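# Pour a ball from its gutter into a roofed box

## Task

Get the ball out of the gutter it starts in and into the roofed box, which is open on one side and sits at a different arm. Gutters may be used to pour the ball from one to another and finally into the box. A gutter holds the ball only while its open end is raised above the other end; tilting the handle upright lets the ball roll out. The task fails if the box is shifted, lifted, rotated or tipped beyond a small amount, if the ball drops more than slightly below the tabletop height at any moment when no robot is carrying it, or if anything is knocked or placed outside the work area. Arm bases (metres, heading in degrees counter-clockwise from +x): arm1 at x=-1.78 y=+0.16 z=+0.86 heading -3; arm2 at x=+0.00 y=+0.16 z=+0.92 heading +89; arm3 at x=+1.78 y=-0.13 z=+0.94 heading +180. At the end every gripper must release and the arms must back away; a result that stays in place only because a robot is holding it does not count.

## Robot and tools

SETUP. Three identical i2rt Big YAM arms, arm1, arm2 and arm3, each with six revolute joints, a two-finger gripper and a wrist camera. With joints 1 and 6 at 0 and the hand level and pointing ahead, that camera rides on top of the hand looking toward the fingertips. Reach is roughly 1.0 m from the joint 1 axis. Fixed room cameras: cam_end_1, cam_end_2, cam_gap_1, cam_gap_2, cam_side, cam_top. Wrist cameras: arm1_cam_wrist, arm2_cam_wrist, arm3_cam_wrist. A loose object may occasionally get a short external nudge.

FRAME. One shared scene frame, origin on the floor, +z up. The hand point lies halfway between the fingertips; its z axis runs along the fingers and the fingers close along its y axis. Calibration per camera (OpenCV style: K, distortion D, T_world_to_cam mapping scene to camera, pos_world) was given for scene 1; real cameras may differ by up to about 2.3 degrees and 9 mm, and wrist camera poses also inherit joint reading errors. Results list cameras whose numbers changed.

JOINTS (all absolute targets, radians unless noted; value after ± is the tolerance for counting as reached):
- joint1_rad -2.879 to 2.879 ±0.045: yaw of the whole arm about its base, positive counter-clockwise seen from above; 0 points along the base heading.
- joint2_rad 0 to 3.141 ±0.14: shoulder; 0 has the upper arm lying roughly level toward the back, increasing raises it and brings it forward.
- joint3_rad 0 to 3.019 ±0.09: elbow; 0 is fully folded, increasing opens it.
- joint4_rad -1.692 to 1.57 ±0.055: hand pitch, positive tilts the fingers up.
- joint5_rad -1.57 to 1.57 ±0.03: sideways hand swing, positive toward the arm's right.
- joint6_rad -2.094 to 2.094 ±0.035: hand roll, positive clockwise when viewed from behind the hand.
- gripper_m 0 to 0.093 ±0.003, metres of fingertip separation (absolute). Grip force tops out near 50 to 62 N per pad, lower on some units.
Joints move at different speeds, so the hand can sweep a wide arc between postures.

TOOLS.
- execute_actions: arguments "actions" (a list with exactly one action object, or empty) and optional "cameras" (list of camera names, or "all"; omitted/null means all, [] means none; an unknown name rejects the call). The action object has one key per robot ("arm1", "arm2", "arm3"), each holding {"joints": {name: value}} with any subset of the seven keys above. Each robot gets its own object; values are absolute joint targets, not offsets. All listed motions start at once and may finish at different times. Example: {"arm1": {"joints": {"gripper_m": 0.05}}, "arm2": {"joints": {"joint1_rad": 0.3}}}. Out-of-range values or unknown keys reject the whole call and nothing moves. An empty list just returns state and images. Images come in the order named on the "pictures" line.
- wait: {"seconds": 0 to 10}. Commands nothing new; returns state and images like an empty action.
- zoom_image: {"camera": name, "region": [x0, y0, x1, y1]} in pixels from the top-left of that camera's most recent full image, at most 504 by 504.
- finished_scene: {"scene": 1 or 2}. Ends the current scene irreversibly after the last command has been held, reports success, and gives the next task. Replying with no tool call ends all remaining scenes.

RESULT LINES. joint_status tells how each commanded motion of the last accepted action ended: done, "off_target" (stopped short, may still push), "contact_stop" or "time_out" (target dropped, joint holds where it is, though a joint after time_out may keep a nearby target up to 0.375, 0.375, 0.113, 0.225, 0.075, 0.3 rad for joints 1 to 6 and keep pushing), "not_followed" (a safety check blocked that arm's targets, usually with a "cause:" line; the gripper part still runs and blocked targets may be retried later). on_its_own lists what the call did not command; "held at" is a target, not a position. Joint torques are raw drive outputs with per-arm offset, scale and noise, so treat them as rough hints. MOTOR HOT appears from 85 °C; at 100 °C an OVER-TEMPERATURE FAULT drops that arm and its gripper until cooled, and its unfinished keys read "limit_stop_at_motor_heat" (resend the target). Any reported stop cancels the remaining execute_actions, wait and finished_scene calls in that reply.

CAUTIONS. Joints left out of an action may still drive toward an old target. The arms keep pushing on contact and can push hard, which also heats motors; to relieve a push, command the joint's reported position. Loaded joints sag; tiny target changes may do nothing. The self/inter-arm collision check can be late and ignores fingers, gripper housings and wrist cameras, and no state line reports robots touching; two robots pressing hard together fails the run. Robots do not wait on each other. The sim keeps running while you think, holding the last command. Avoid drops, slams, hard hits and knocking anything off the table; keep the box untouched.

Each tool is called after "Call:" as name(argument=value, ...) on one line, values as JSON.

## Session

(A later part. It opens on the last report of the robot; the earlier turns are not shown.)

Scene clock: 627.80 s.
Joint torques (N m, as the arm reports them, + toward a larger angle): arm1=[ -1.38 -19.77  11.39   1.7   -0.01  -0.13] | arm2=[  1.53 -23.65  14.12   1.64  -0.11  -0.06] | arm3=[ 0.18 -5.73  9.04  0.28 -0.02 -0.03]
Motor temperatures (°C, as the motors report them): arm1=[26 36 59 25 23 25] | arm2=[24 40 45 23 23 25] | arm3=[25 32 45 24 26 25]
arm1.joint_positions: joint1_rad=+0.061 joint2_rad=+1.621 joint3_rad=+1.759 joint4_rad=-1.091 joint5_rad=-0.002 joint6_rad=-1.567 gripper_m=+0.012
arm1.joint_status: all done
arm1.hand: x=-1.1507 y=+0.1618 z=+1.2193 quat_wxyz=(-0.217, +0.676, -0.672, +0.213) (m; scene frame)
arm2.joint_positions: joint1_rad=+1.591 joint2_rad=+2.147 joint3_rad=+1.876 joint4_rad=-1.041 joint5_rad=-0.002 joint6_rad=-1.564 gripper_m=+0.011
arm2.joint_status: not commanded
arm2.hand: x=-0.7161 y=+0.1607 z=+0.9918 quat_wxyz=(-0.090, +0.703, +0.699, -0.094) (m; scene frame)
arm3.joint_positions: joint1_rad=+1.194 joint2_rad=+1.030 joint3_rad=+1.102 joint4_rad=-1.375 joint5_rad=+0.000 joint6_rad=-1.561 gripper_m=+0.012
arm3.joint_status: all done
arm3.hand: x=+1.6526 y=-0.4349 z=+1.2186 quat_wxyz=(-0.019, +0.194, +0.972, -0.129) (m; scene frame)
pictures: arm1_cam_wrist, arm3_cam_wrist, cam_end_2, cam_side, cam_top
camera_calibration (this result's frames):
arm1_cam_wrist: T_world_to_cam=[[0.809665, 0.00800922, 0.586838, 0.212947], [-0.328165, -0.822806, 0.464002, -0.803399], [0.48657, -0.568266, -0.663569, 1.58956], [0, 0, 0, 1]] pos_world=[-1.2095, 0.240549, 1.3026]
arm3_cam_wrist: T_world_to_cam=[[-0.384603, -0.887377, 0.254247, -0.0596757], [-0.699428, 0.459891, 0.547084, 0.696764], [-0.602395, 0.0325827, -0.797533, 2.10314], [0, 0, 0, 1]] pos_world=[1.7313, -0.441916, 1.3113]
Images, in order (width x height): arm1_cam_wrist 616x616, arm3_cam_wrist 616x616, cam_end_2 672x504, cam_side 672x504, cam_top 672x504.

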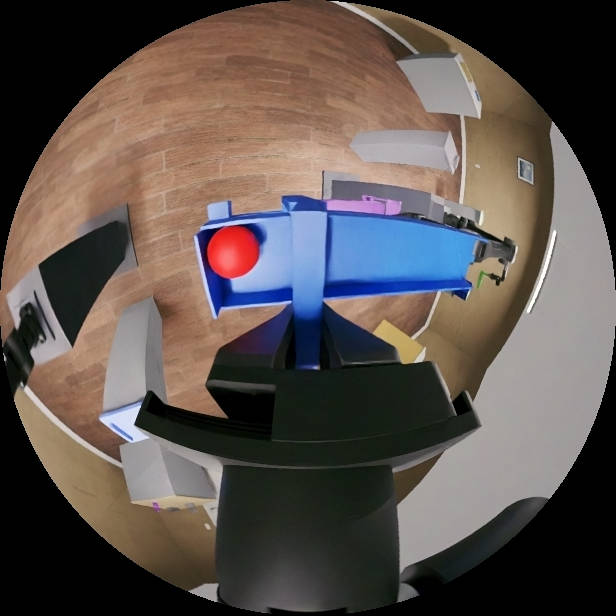

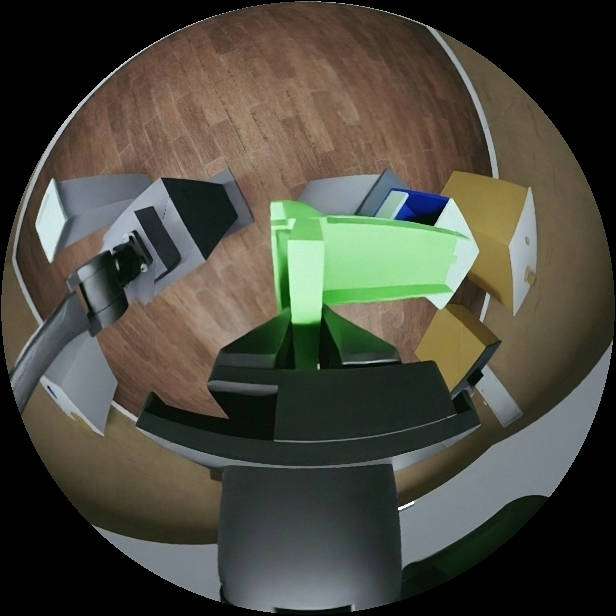

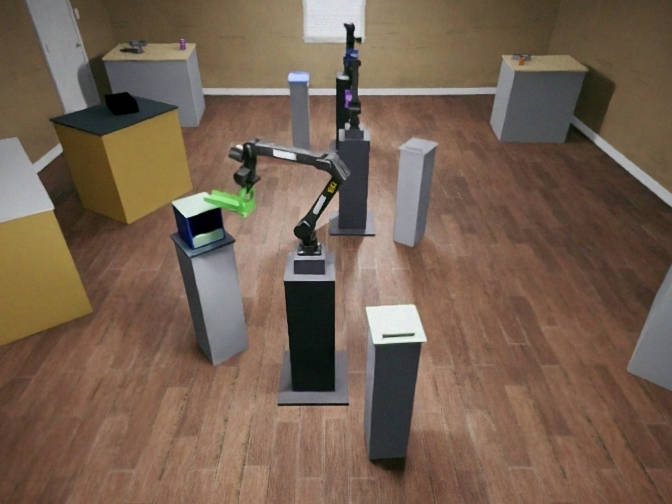

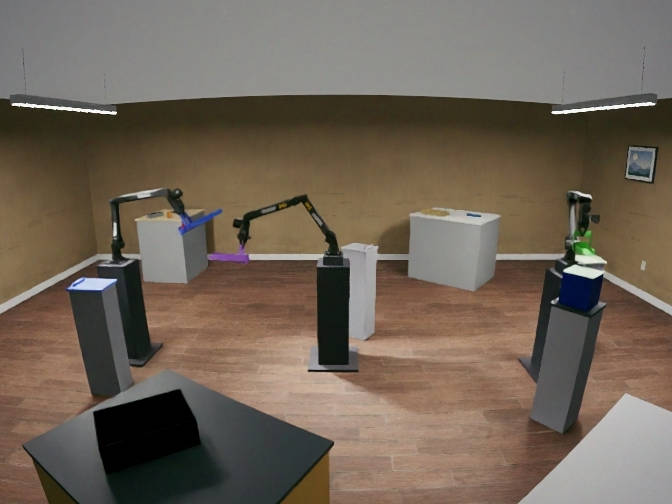

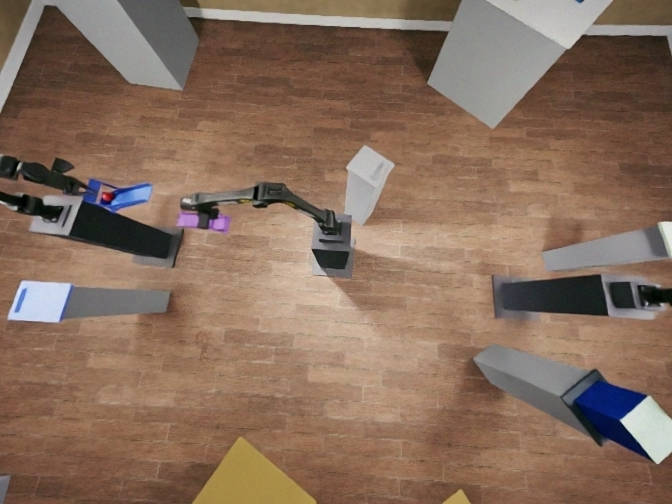

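Call:
execute_actions(actions=[{"arm1":{"joints":{"joint2_rad":1.85,"joint3_rad":1.98}},"arm2":{"joints":{"joint4_rad":-0.99}}}], cameras=["cam_side"])

Call:
execute_actions(actions=[{"arm1":{"joints":{"joint2_rad":2.01,"joint3_rad":2.14,"joint4_rad":-1.2}}}], cameras=["cam_side","cam_top","arm1_cam_wrist","arm2_cam_wrist"])

Scene clock: 650.37 s.
Joint torques (N m, as the arm reports them, + toward a larger angle): arm1=[ -1.39 -26.32  13.04   1.54  -0.02  -0.14] | arm2=[  1.52 -23.64  14.14   1.81  -0.11  -0.05] | arm3=[ 0.94 -5.78  8.94  0.48 -0.05 -0.03]
Motor temperatures (°C, as the motors report them): arm1=[26 36 60 25 23 25] | arm2=[24 41 46 23 23 25] | arm3=[25 31 44 24 26 25]
arm1.joint_positions: joint1_rad=+0.061 joint2_rad=+1.887 joint3_rad=+1.915 joint4_rad=-1.089 joint5_rad=-0.002 joint6_rad=-1.567 gripper_m=+0.012
arm1.joint_status: all done
arm1.hand: x=-1.0742 y=+0.1625 z=+1.1269 quat_wxyz=(-0.180, +0.686, -0.682, +0.176) (m; scene frame)
arm2.joint_positions: joint1_rad=+1.591 joint2_rad=+2.147 joint3_rad=+1.876 joint4_rad=-1.013 joint5_rad=-0.002 joint6_rad=-1.564 gripper_m=+0.011
arm2.joint_status: all done
arm2.hand: x=-0.7226 y=+0.1607 z=+0.9936 quat_wxyz=(-0.099, +0.701, +0.698, -0.103) (m; scene frame)
arm3.joint_positions: joint1_rad=+1.194 joint2_rad=+1.030 joint3_rad=+1.102 joint4_rad=-1.375 joint5_rad=+0.000 joint6_rad=-1.561 gripper_m=+0.012
arm3.joint_status: not commanded
arm3.hand: x=+1.6526 y=-0.4349 z=+1.2186 quat_wxyz=(-0.019, +0.194, +0.972, -0.129) (m; scene frame)
pictures: cam_side
Images, in order (width x height): cam_side 672x504.

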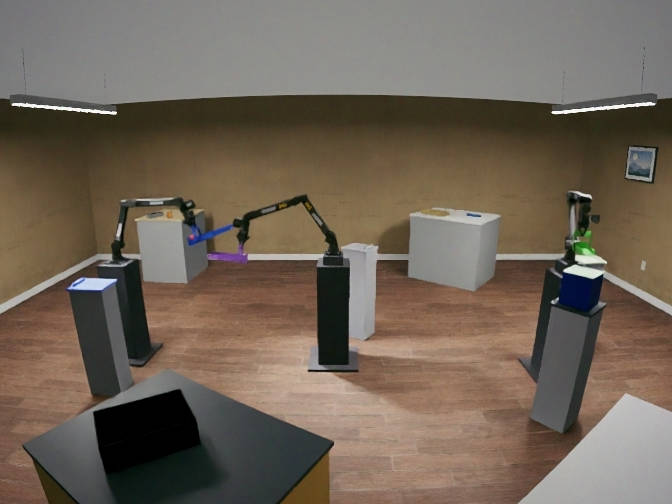

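Scene clock: 651.53 s.
Joint torques (N m, as the arm reports them, + toward a larger angle): arm1=[ -1.4  -26.23  13.46   0.6   -0.03  -0.14] | arm2=[  1.58 -23.64  14.12   1.79  -0.11  -0.06] | arm3=[ 0.67 -6.41  8.89  0.34 -0.05 -0.05]
Motor temperatures (°C, as the motors report them): arm1=[26 36 60 25 23 25] | arm2=[24 41 46 23 23 25] | arm3=[25 31 44 24 26 25]
arm1.joint_positions: joint1_rad=+0.061 joint2_rad=+2.028 joint3_rad=+2.067 joint4_rad=-1.196 joint5_rad=-0.002 joint6_rad=-1.567 gripper_m=+0.012
arm1.joint_status: all done
arm1.hand: x=-1.0495 y=+0.1627 z=+1.0914 quat_wxyz=(-0.147, +0.694, -0.690, +0.144) (m; scene frame)
arm2.joint_positions: joint1_rad=+1.591 joint2_rad=+2.147 joint3_rad=+1.876 joint4_rad=-1.013 joint5_rad=-0.002 joint6_rad=-1.564 gripper_m=+0.011
arm2.joint_status: not commanded
arm2.hand: x=-0.7226 y=+0.1607 z=+0.9936 quat_wxyz=(-0.099, +0.701, +0.698, -0.103) (m; scene frame)
arm3.joint_positions: joint1_rad=+1.194 joint2_rad=+1.030 joint3_rad=+1.102 joint4_rad=-1.375 joint5_rad=+0.000 joint6_rad=-1.561 gripper_m=+0.012
arm3.joint_status: not commanded
arm3.hand: x=+1.6526 y=-0.4349 z=+1.2186 quat_wxyz=(-0.019, +0.194, +0.972, -0.129) (m; scene frame)
pictures: arm1_cam_wrist, arm2_cam_wrist, cam_side, cam_top
camera_calibration (this result's frames):
arm1_cam_wrist: T_world_to_cam=[[0.91195, 0.00893978, 0.410203, 0.506023], [-0.226961, -0.821887, 0.522485, -0.667857], [0.341812, -0.56958, -0.747491, 1.39587], [0, 0, 0, 1]] pos_world=[-1.09017, 0.241633, 1.18477]
arm2_cam_wrist: T_world_to_cam=[[-0.962152, 0.00536521, 0.272462, -0.966363], [0.160173, 0.820013, 0.549476, -0.554759], [-0.220474, 0.57232, -0.789836, 0.658447], [0, 0, 0, 1]] pos_world=[-0.695759, 0.0832516, 1.08819]
Images, in order (width x height): arm1_cam_wrist 616x616, arm2_cam_wrist 616x616, cam_side 672x504, cam_top 672x504.

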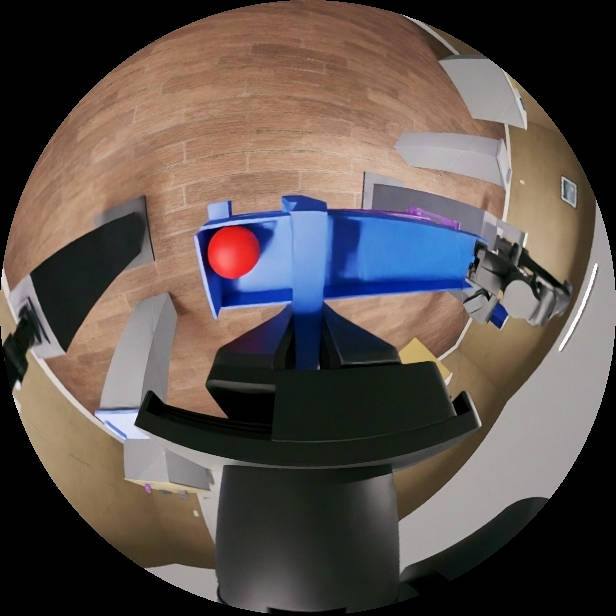

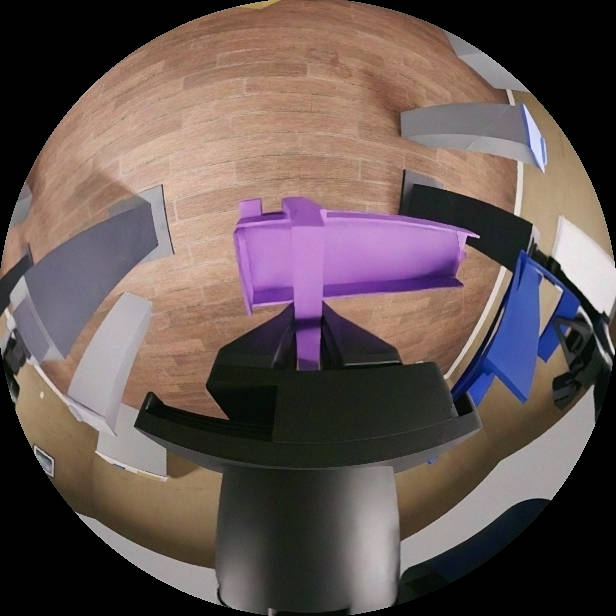

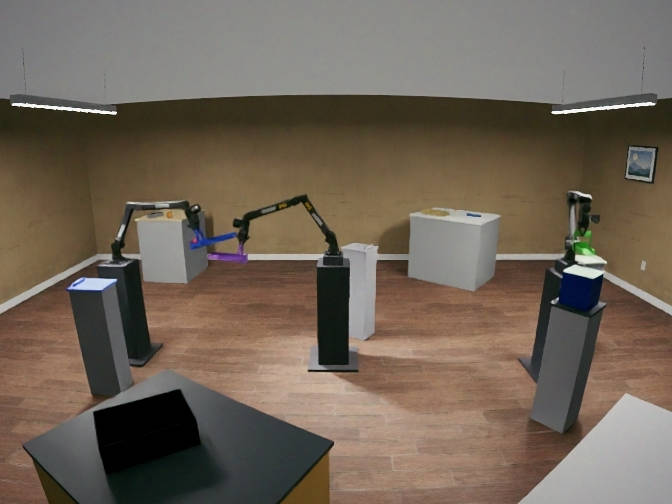

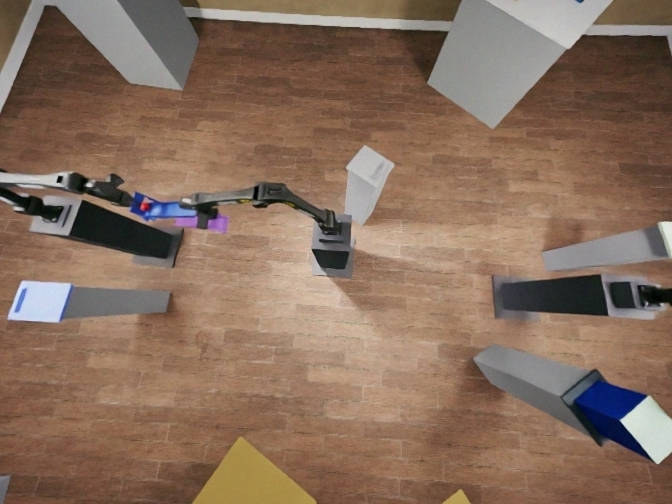

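Call:
zoom_image(camera="cam_side", region=[170, 190, 270, 275])

Call:
zoom_image(camera="cam_top", region=[110, 160, 250, 250])

Region (170, 190, 270, 275) of cam_side's 672x504 image, scaled by 5.040, with more detail than that image has; it fills the top 428 rows of this view, and the rest is white.

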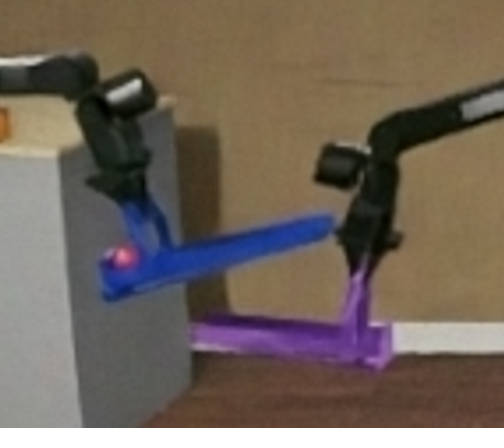

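Region (110, 160, 250, 250) of cam_top's 672x504 image, scaled by 3.600, with more detail than that image has; it fills the top 324 rows of this view, and the rest is white.

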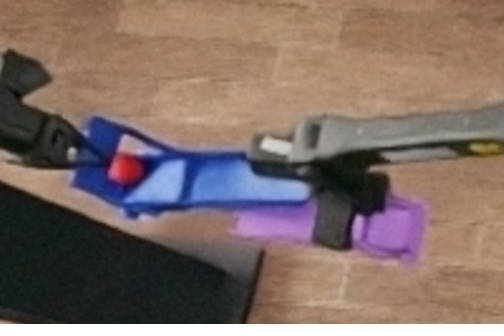

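Call:
execute_actions(actions=[{"arm1":{"joints":{"joint4_rad":-1.35}},"arm2":{"joints":{"joint3_rad":1.79,"joint4_rad":-0.91}}}], cameras=["cam_side","cam_top","cam_end_1","arm2_cam_wrist"])

Call:
zoom_image(camera="cam_side", region=[170, 190, 270, 275])

Call:
zoom_image(camera="cam_end_1", region=[250, 110, 370, 230])

Scene clock: 697.77 s.
Joint torques (N m, as the arm reports them, + toward a larger angle): arm1=[ -1.51 -25.87  13.28   0.2   -0.03  -0.16] | arm2=[  1.56 -22.46  11.98   1.65  -0.1   -0.06] | arm3=[ 0.87 -5.93  8.91  0.3  -0.09 -0.04]
Motor temperatures (°C, as the motors report them): arm1=[26 39 69 24 23 25] | arm2=[24 43 47 23 23 25] | arm3=[25 30 44 24 26 25]
arm1.joint_positions: joint1_rad=+0.061 joint2_rad=+2.028 joint3_rad=+2.067 joint4_rad=-1.342 joint5_rad=-0.002 joint6_rad=-1.567 gripper_m=+0.012
arm1.joint_status: all done
arm1.hand: x=-1.0834 y=+0.1624 z=+1.0795 quat_wxyz=(-0.095, +0.703, -0.699, +0.093) (m; scene frame)
arm2.joint_positions: joint1_rad=+1.591 joint2_rad=+2.143 joint3_rad=+1.773 joint4_rad=-0.931 joint5_rad=-0.002 joint6_rad=-1.564 gripper_m=+0.011
arm2.joint_status: all done
arm2.hand: x=-0.7056 y=+0.1606 z=+0.9578 quat_wxyz=(-0.094, +0.702, +0.699, -0.097) (m; scene frame)
arm3.joint_positions: joint1_rad=+1.194 joint2_rad=+1.030 joint3_rad=+1.102 joint4_rad=-1.375 joint5_rad=+0.000 joint6_rad=-1.561 gripper_m=+0.012
arm3.joint_status: not commanded
arm3.hand: x=+1.6526 y=-0.4349 z=+1.2186 quat_wxyz=(-0.019, +0.194, +0.972, -0.129) (m; scene frame)
pictures: arm2_cam_wrist, cam_end_1, cam_side, cam_top
camera_calibration (this result's frames):
arm2_cam_wrist: T_world_to_cam=[[-0.966589, 0.00531474, 0.256275, -0.927864], [0.150894, 0.819998, 0.552118, -0.546815], [-0.207211, 0.572341, -0.793403, 0.646679], [0, 0, 0, 1]] pos_world=[-0.680354, 0.0831978, 1.05277]
Images, in order (width x height): arm2_cam_wrist 616x616, cam_end_1 672x504, cam_side 672x504, cam_top 672x504.

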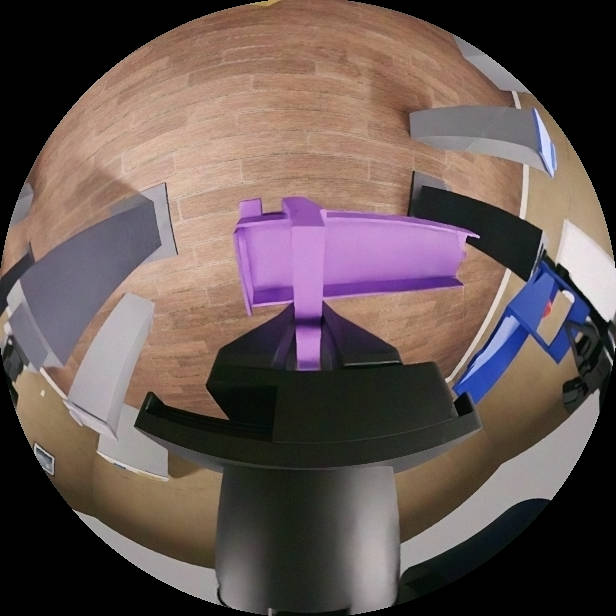

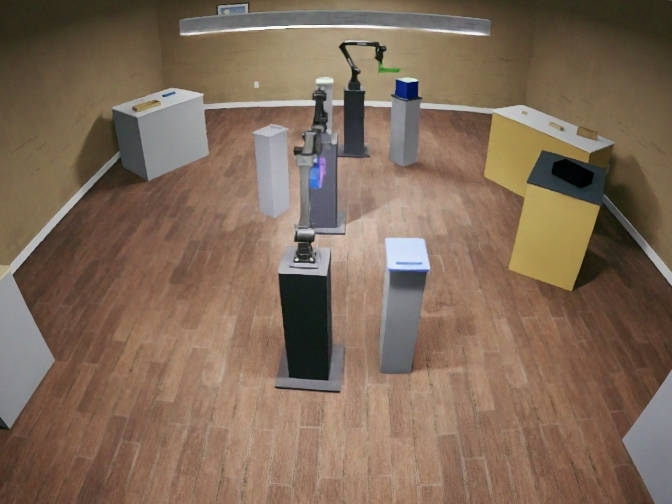

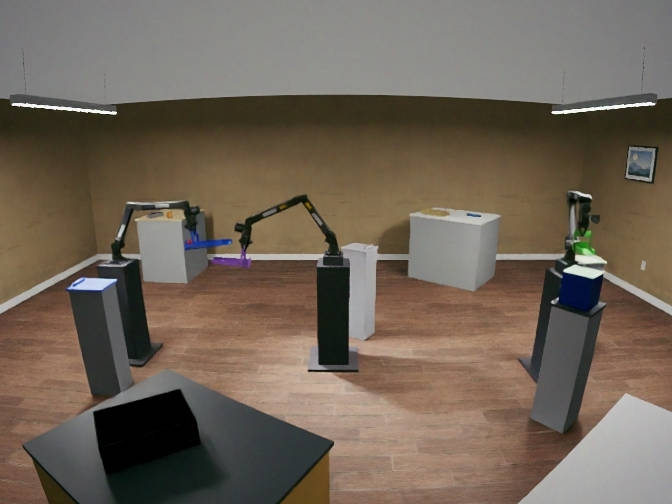

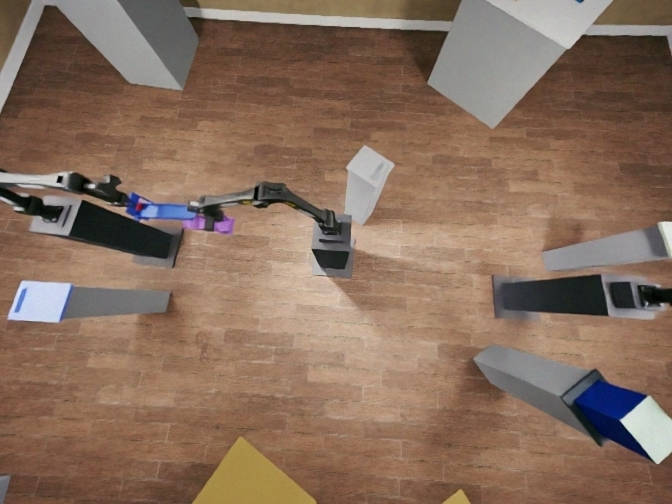

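Region (170, 190, 270, 275) of cam_side's 672x504 image, scaled by 5.040, with more detail than that image has; it fills the top 428 rows of this view, and the rest is white.

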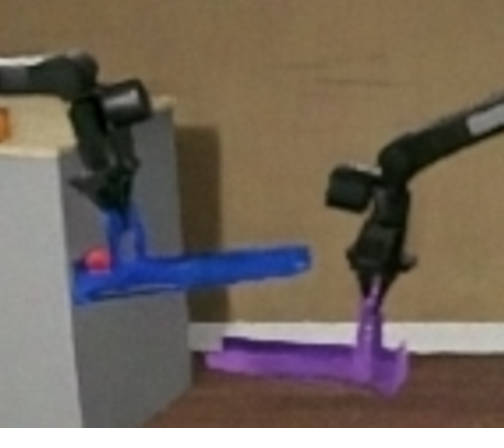

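Region (250, 110, 370, 230) of cam_end_1's 672x504 image, scaled by 4.200, with more detail than that image has.

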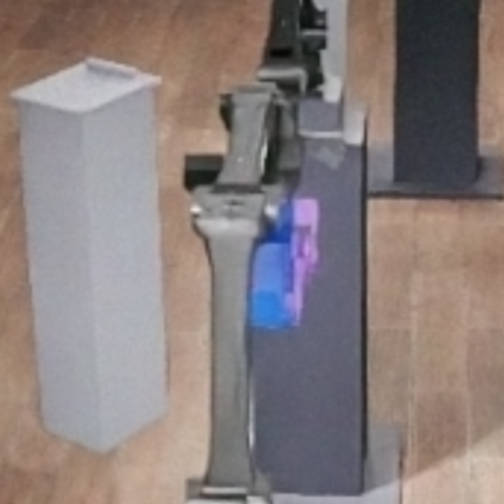

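Call:
zoom_image(camera="cam_top", region=[130, 185, 250, 245])

Region (130, 185, 250, 245) of cam_top's 672x504 image, scaled by 4.200, with more detail than that image has.

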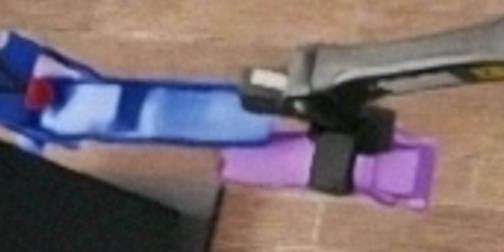

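Call:
execute_actions(actions=[{"arm1":{"joints":{"joint1_rad":0.035,"joint4_rad":-1.42}}}], cameras=["cam_side","cam_top","cam_end_1"])

Call:
zoom_image(camera="cam_top", region=[130, 185, 250, 245])

Call:
zoom_image(camera="cam_end_1", region=[250, 110, 370, 230])

Call:
zoom_image(camera="cam_side", region=[170, 190, 270, 275])

Scene clock: 730.30 s.
Joint torques (N m, as the arm reports them, + toward a larger angle): arm1=[ -1.05 -25.81  13.2    0.06  -0.05  -0.16] | arm2=[  1.59 -22.85  11.76   1.68  -0.11  -0.06] | arm3=[ 0.48 -5.49  8.88  0.55 -0.08 -0.01]
Motor temperatures (°C, as the motors report them): arm1=[26 40 71 24 23 25] | arm2=[24 43 45 23 23 25] | arm3=[25 29 44 24 26 25]
arm1.joint_positions: joint1_rad=+0.039 joint2_rad=+2.028 joint3_rad=+2.067 joint4_rad=-1.411 joint5_rad=-0.001 joint6_rad=-1.567 gripper_m=+0.012
arm1.joint_status: all done
arm1.hand: x=-1.0999 y=+0.1476 z=+1.0756 quat_wxyz=(-0.070, +0.698, -0.709, +0.070) (m; scene frame)
arm2.joint_positions: joint1_rad=+1.591 joint2_rad=+2.143 joint3_rad=+1.773 joint4_rad=-0.931 joint5_rad=-0.002 joint6_rad=-1.564 gripper_m=+0.011
arm2.joint_status: not commanded
arm2.hand: x=-0.7056 y=+0.1606 z=+0.9578 quat_wxyz=(-0.094, +0.702, +0.699, -0.097) (m; scene frame)
arm3.joint_positions: joint1_rad=+1.194 joint2_rad=+1.030 joint3_rad=+1.102 joint4_rad=-1.375 joint5_rad=+0.000 joint6_rad=-1.561 gripper_m=+0.012
arm3.joint_status: not commanded
arm3.hand: x=+1.6526 y=-0.4349 z=+1.2186 quat_wxyz=(-0.019, +0.194, +0.972, -0.129) (m; scene frame)
pictures: cam_end_1, cam_side, cam_top
Images, in order (width x height): cam_end_1 672x504, cam_side 672x504, cam_top 672x504.

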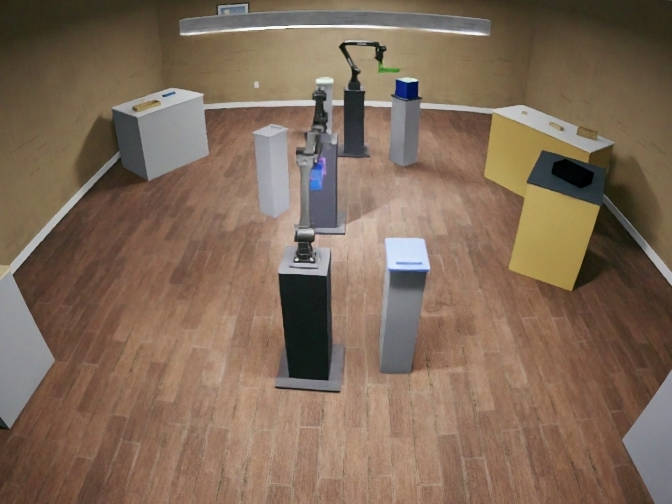

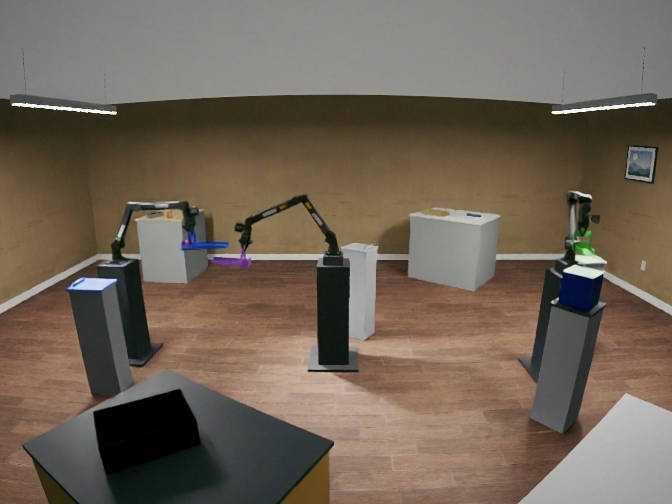

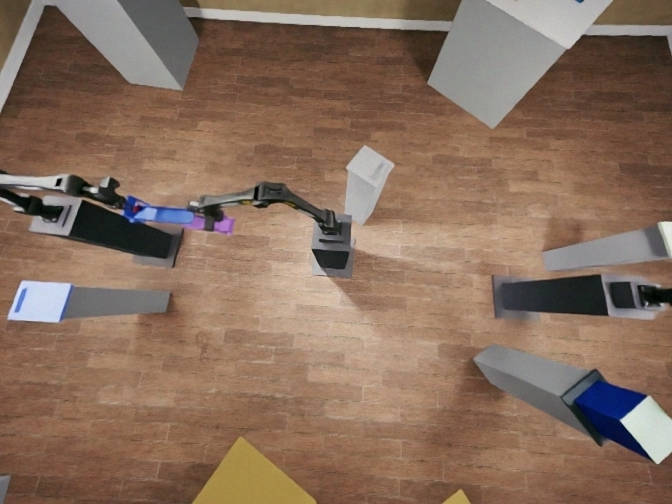

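Region (130, 185, 250, 245) of cam_top's 672x504 image, scaled by 4.200, with more detail than that image has.

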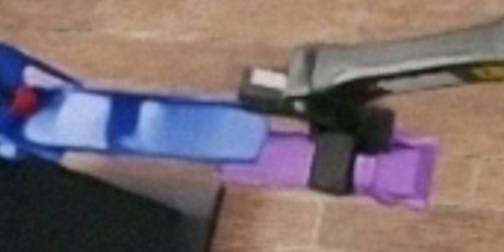

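Region (250, 110, 370, 230) of cam_end_1's 672x504 image, scaled by 4.200, with more detail than that image has.

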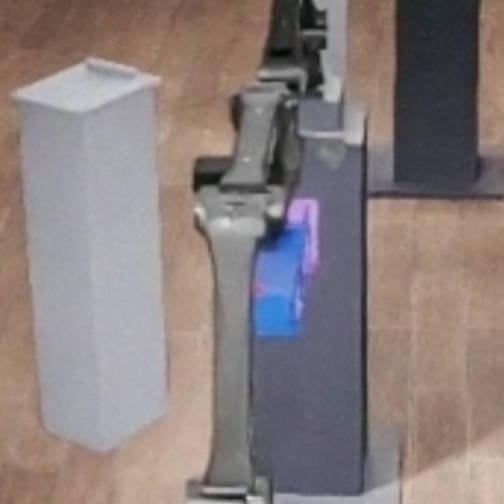

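Region (170, 190, 270, 275) of cam_side's 672x504 image, scaled by 5.040, with more detail than that image has; it fills the top 428 rows of this view, and the rest is white.

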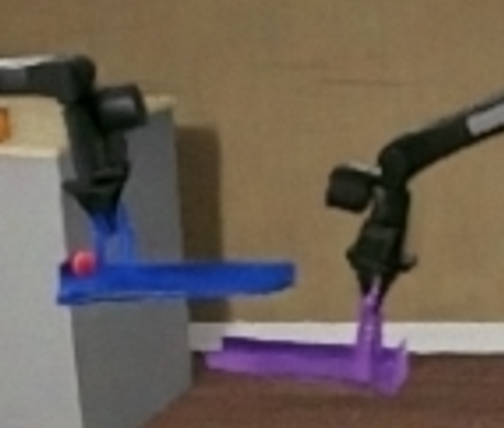

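Call:
execute_actions(actions=[{"arm1":{"joints":{"joint4_rad":-1.56}}}], cameras=["cam_side","cam_top","arm2_cam_wrist"])

Call:
zoom_image(camera="cam_side", region=[170, 190, 270, 275])

Scene clock: 746.07 s.
Joint torques (N m, as the arm reports them, + toward a larger angle): arm1=[ -1.14 -25.29  12.99  -0.24  -0.05  -0.17] | arm2=[  1.55 -22.79  11.75   1.69  -0.11  -0.06] | arm3=[ 0.61 -5.26  9.03  0.32 -0.1   0.  ]
Motor temperatures (°C, as the motors report them): arm1=[26 40 72 24 23 25] | arm2=[24 43 45 23 23 25] | arm3=[25 29 45 24 26 25]
arm1.joint_positions: joint1_rad=+0.039 joint2_rad=+2.028 joint3_rad=+2.067 joint4_rad=-1.549 joint5_rad=-0.001 joint6_rad=-1.567 gripper_m=+0.012
arm1.joint_status: all done
arm1.hand: x=-1.1336 y=+0.1480 z=+1.0712 quat_wxyz=(-0.021, +0.701, -0.712, +0.021) (m; scene frame)
arm2.joint_positions: joint1_rad=+1.591 joint2_rad=+2.143 joint3_rad=+1.773 joint4_rad=-0.931 joint5_rad=-0.002 joint6_rad=-1.564 gripper_m=+0.011
arm2.joint_status: not commanded
arm2.hand: x=-0.7056 y=+0.1606 z=+0.9578 quat_wxyz=(-0.094, +0.702, +0.699, -0.097) (m; scene frame)
arm3.joint_positions: joint1_rad=+1.194 joint2_rad=+1.030 joint3_rad=+1.102 joint4_rad=-1.375 joint5_rad=+0.000 joint6_rad=-1.561 gripper_m=+0.012
arm3.joint_status: not commanded
arm3.hand: x=+1.6526 y=-0.4349 z=+1.2186 quat_wxyz=(-0.019, +0.194, +0.972, -0.129) (m; scene frame)
pictures: arm2_cam_wrist, cam_side, cam_top
camera_calibration (this result's frames):
arm2_cam_wrist: T_world_to_cam=[[-0.966589, 0.00531474, 0.256275, -0.927864], [0.150894, 0.819998, 0.552118, -0.546815], [-0.207211, 0.572341, -0.793403, 0.646679], [0, 0, 0, 1]] pos_world=[-0.680354, 0.0831978, 1.05277]
Images, in order (width x height): arm2_cam_wrist 616x616, cam_side 672x504, cam_top 672x504.

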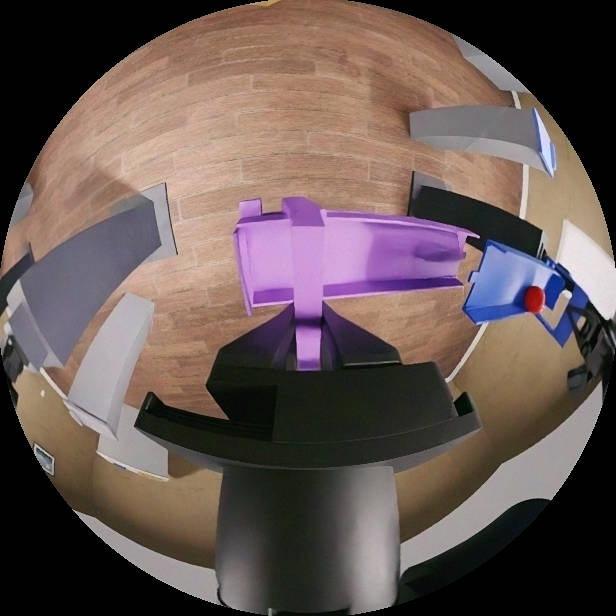

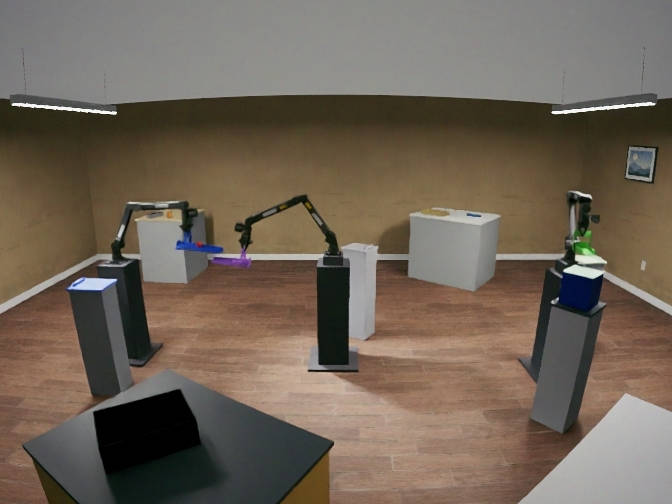

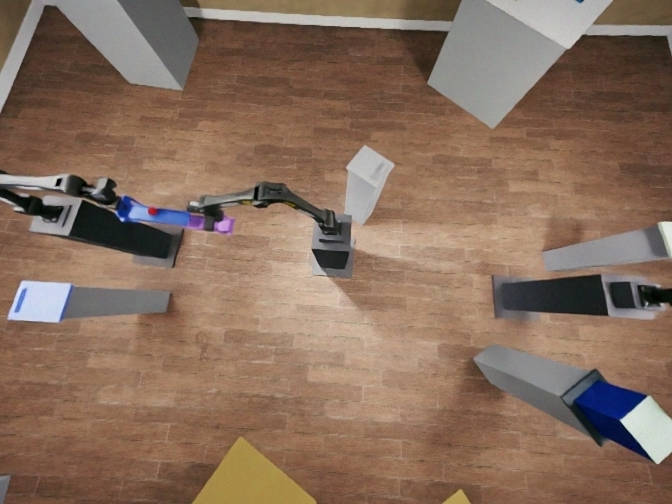

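Region (170, 190, 270, 275) of cam_side's 672x504 image, scaled by 5.040, with more detail than that image has; it fills the top 428 rows of this view, and the rest is white.

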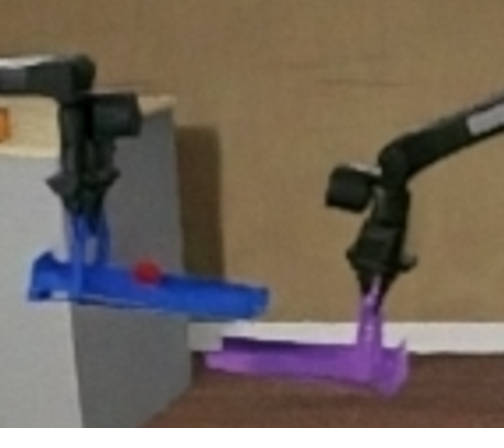

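Call:
execute_actions(actions=[], cameras=["cam_side","cam_top","arm2_cam_wrist"])

Scene clock: 771.57 s.
Joint torques (N m, as the arm reports them, + toward a larger angle): arm1=[ -1.02 -25.39  13.    -0.22  -0.06  -0.18] | arm2=[  1.57 -22.88  11.8    1.61  -0.11  -0.06] | arm3=[ 0.62 -5.73  8.87  0.4  -0.05 -0.05]
Motor temperatures (°C, as the motors report them): arm1=[26 40 73 24 23 25] | arm2=[24 44 45 23 23 25] | arm3=[25 29 45 24 26 25]
arm1.joint_positions: joint1_rad=+0.039 joint2_rad=+2.028 joint3_rad=+2.067 joint4_rad=-1.550 joint5_rad=-0.001 joint6_rad=-1.567 gripper_m=+0.012
arm1.joint_status: all done
arm1.hand: x=-1.1337 y=+0.1480 z=+1.0712 quat_wxyz=(-0.021, +0.701, -0.712, +0.021) (m; scene frame)
arm2.joint_positions: joint1_rad=+1.591 joint2_rad=+2.143 joint3_rad=+1.773 joint4_rad=-0.929 joint5_rad=-0.001 joint6_rad=-1.564 gripper_m=+0.011
arm2.joint_status: not commanded
arm2.hand: x=-0.7059 y=+0.1607 z=+0.9577 quat_wxyz=(-0.094, +0.702, +0.699, -0.098) (m; scene frame)
arm3.joint_positions: joint1_rad=+1.194 joint2_rad=+1.030 joint3_rad=+1.102 joint4_rad=-1.375 joint5_rad=+0.000 joint6_rad=-1.561 gripper_m=+0.012
arm3.joint_status: not commanded
arm3.hand: x=+1.6526 y=-0.4349 z=+1.2186 quat_wxyz=(-0.019, +0.194, +0.972, -0.129) (m; scene frame)
pictures: arm2_cam_wrist, cam_side, cam_top
camera_calibration (this result's frames):
arm2_cam_wrist: T_world_to_cam=[[-0.966198, 0.00494234, 0.257754, -0.929235], [0.151523, 0.81978, 0.552269, -0.546467], [-0.208573, 0.572657, -0.792819, 0.644978], [0, 0, 0, 1]] pos_world=[-0.680498, 0.0832249, 1.05266]
Images, in order (width x height): arm2_cam_wrist 616x616, cam_side 672x504, cam_top 672x504.

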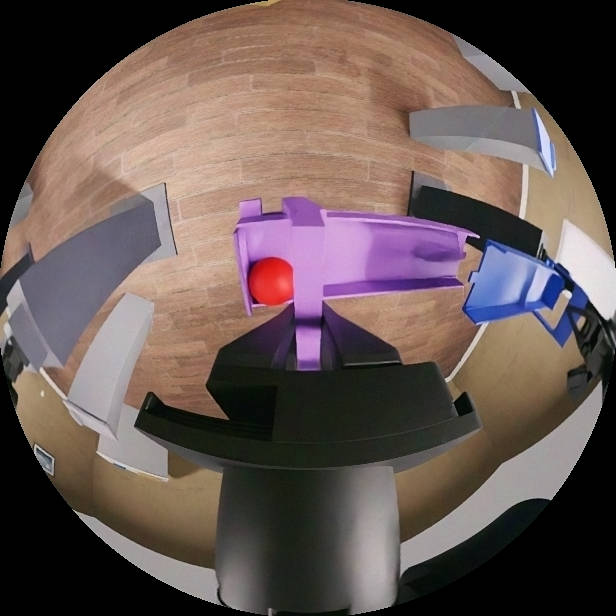

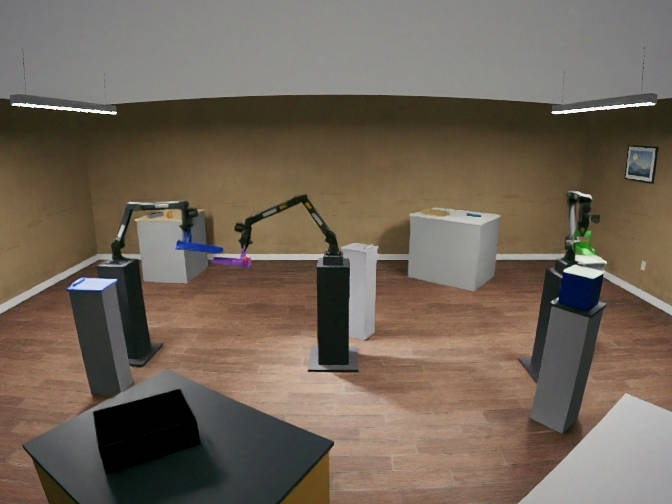

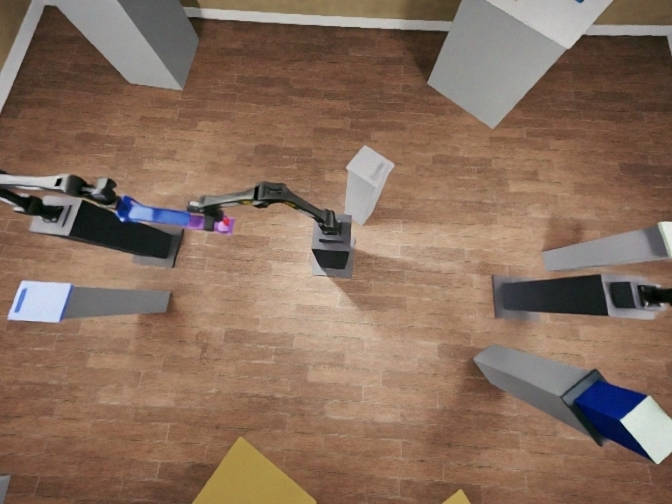

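Call:
execute_actions(actions=[{"arm1":{"joints":{"joint2_rad":1.6}}}], cameras=[])

Call:
execute_actions(actions=[{"arm1":{"joints":{"joint1_rad":-1.224,"joint2_rad":1.3,"joint3_rad":1.3,"joint4_rad":-1.3}},"arm2":{"joints":{"joint4_rad":-0.65,"joint2_rad":2.143,"joint3_rad":1.773}}}], cameras=["cam_side","cam_top"])

Scene clock: 781.90 s.
Joint torques (N m, as the arm reports them, + toward a larger angle): arm1=[ -0.94 -18.32   8.69   0.73  -0.04  -0.13] | arm2=[  1.54 -22.84  11.78   1.61  -0.11  -0.05] | arm3=[ 0.3  -5.78  9.1   0.54 -0.03 -0.01]
Motor temperatures (°C, as the motors report them): arm1=[26 40 73 24 23 25] | arm2=[24 44 45 23 23 25] | arm3=[25 29 45 24 26 25]
arm1.joint_positions: joint1_rad=+0.039 joint2_rad=+1.623 joint3_rad=+2.123 joint4_rad=-1.556 joint5_rad=-0.001 joint6_rad=-1.567 gripper_m=+0.012
arm1.joint_status: all done
arm1.hand: x=-1.2142 y=+0.1490 z=+1.3360 quat_wxyz=(-0.180, +0.678, -0.689, +0.180) (m; scene frame)
arm2.joint_positions: joint1_rad=+1.591 joint2_rad=+2.143 joint3_rad=+1.773 joint4_rad=-0.929 joint5_rad=-0.001 joint6_rad=-1.564 gripper_m=+0.011
arm2.joint_status: not commanded
arm2.hand: x=-0.7059 y=+0.1607 z=+0.9577 quat_wxyz=(-0.094, +0.702, +0.699, -0.098) (m; scene frame)
arm3.joint_positions: joint1_rad=+1.194 joint2_rad=+1.030 joint3_rad=+1.102 joint4_rad=-1.375 joint5_rad=+0.000 joint6_rad=-1.561 gripper_m=+0.012
arm3.joint_status: not commanded
arm3.hand: x=+1.6526 y=-0.4349 z=+1.2186 quat_wxyz=(-0.019, +0.194, +0.972, -0.129) (m; scene frame)
pictures: none
No camera images: the call's "cameras" was empty. Leave "cameras" out to get every camera's image.

Scene clock: 783.60 s.
Joint torques (N m, as the arm reports them, + toward a larger angle): arm1=[ -0.44 -13.44   8.76   1.03  -0.2   -0.16] | arm2=[  1.55 -22.3   11.6    2.39  -0.11  -0.04] | arm3=[ 1.27 -5.77  8.84  0.26 -0.01 -0.03]
Motor temperatures (°C, as the motors report them): arm1=[26 40 71 24 23 25] | arm2=[24 44 45 23 23 25] | arm3=[25 29 45 24 26 25]
arm1.joint_positions: joint1_rad=-1.227 joint2_rad=+1.324 joint3_rad=+1.288 joint4_rad=-1.318 joint5_rad=+0.002 joint6_rad=-1.567 gripper_m=+0.012
arm1.joint_status: all done
arm1.hand: x=-1.6571 y=-0.2557 z=+1.1225 quat_wxyz=(-0.015, +0.143, -0.984, +0.107) (m; scene frame)
arm2.joint_positions: joint1_rad=+1.591 joint2_rad=+2.143 joint3_rad=+1.762 joint4_rad=-0.679 joint5_rad=-0.001 joint6_rad=-1.564 gripper_m=+0.011
arm2.joint_status: all done
arm2.hand: x=-0.7586 y=+0.1606 z=+0.9762 quat_wxyz=(-0.177, +0.686, +0.683, -0.181) (m; scene frame)
arm3.joint_positions: joint1_rad=+1.194 joint2_rad=+1.030 joint3_rad=+1.102 joint4_rad=-1.375 joint5_rad=+0.000 joint6_rad=-1.561 gripper_m=+0.012
arm3.joint_status: not commanded
arm3.hand: x=+1.6526 y=-0.4349 z=+1.2186 quat_wxyz=(-0.019, +0.194, +0.972, -0.129) (m; scene frame)
pictures: cam_side, cam_top
Images, in order (width x height): cam_side 672x504, cam_top 672x504.

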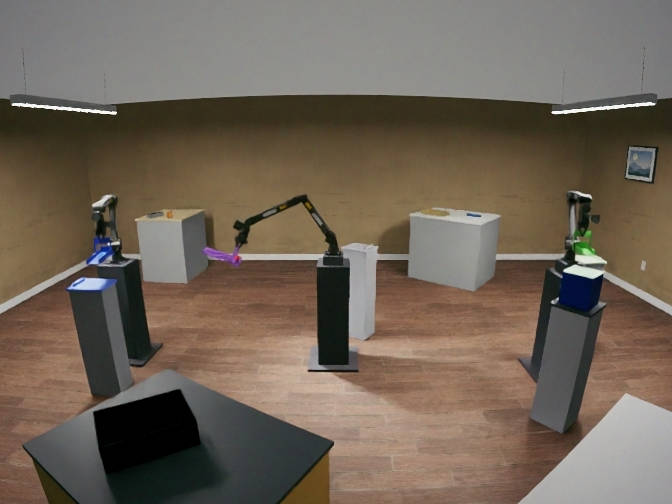

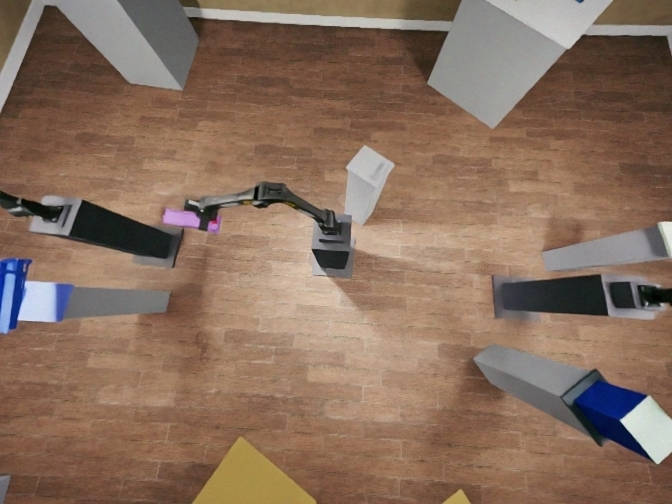

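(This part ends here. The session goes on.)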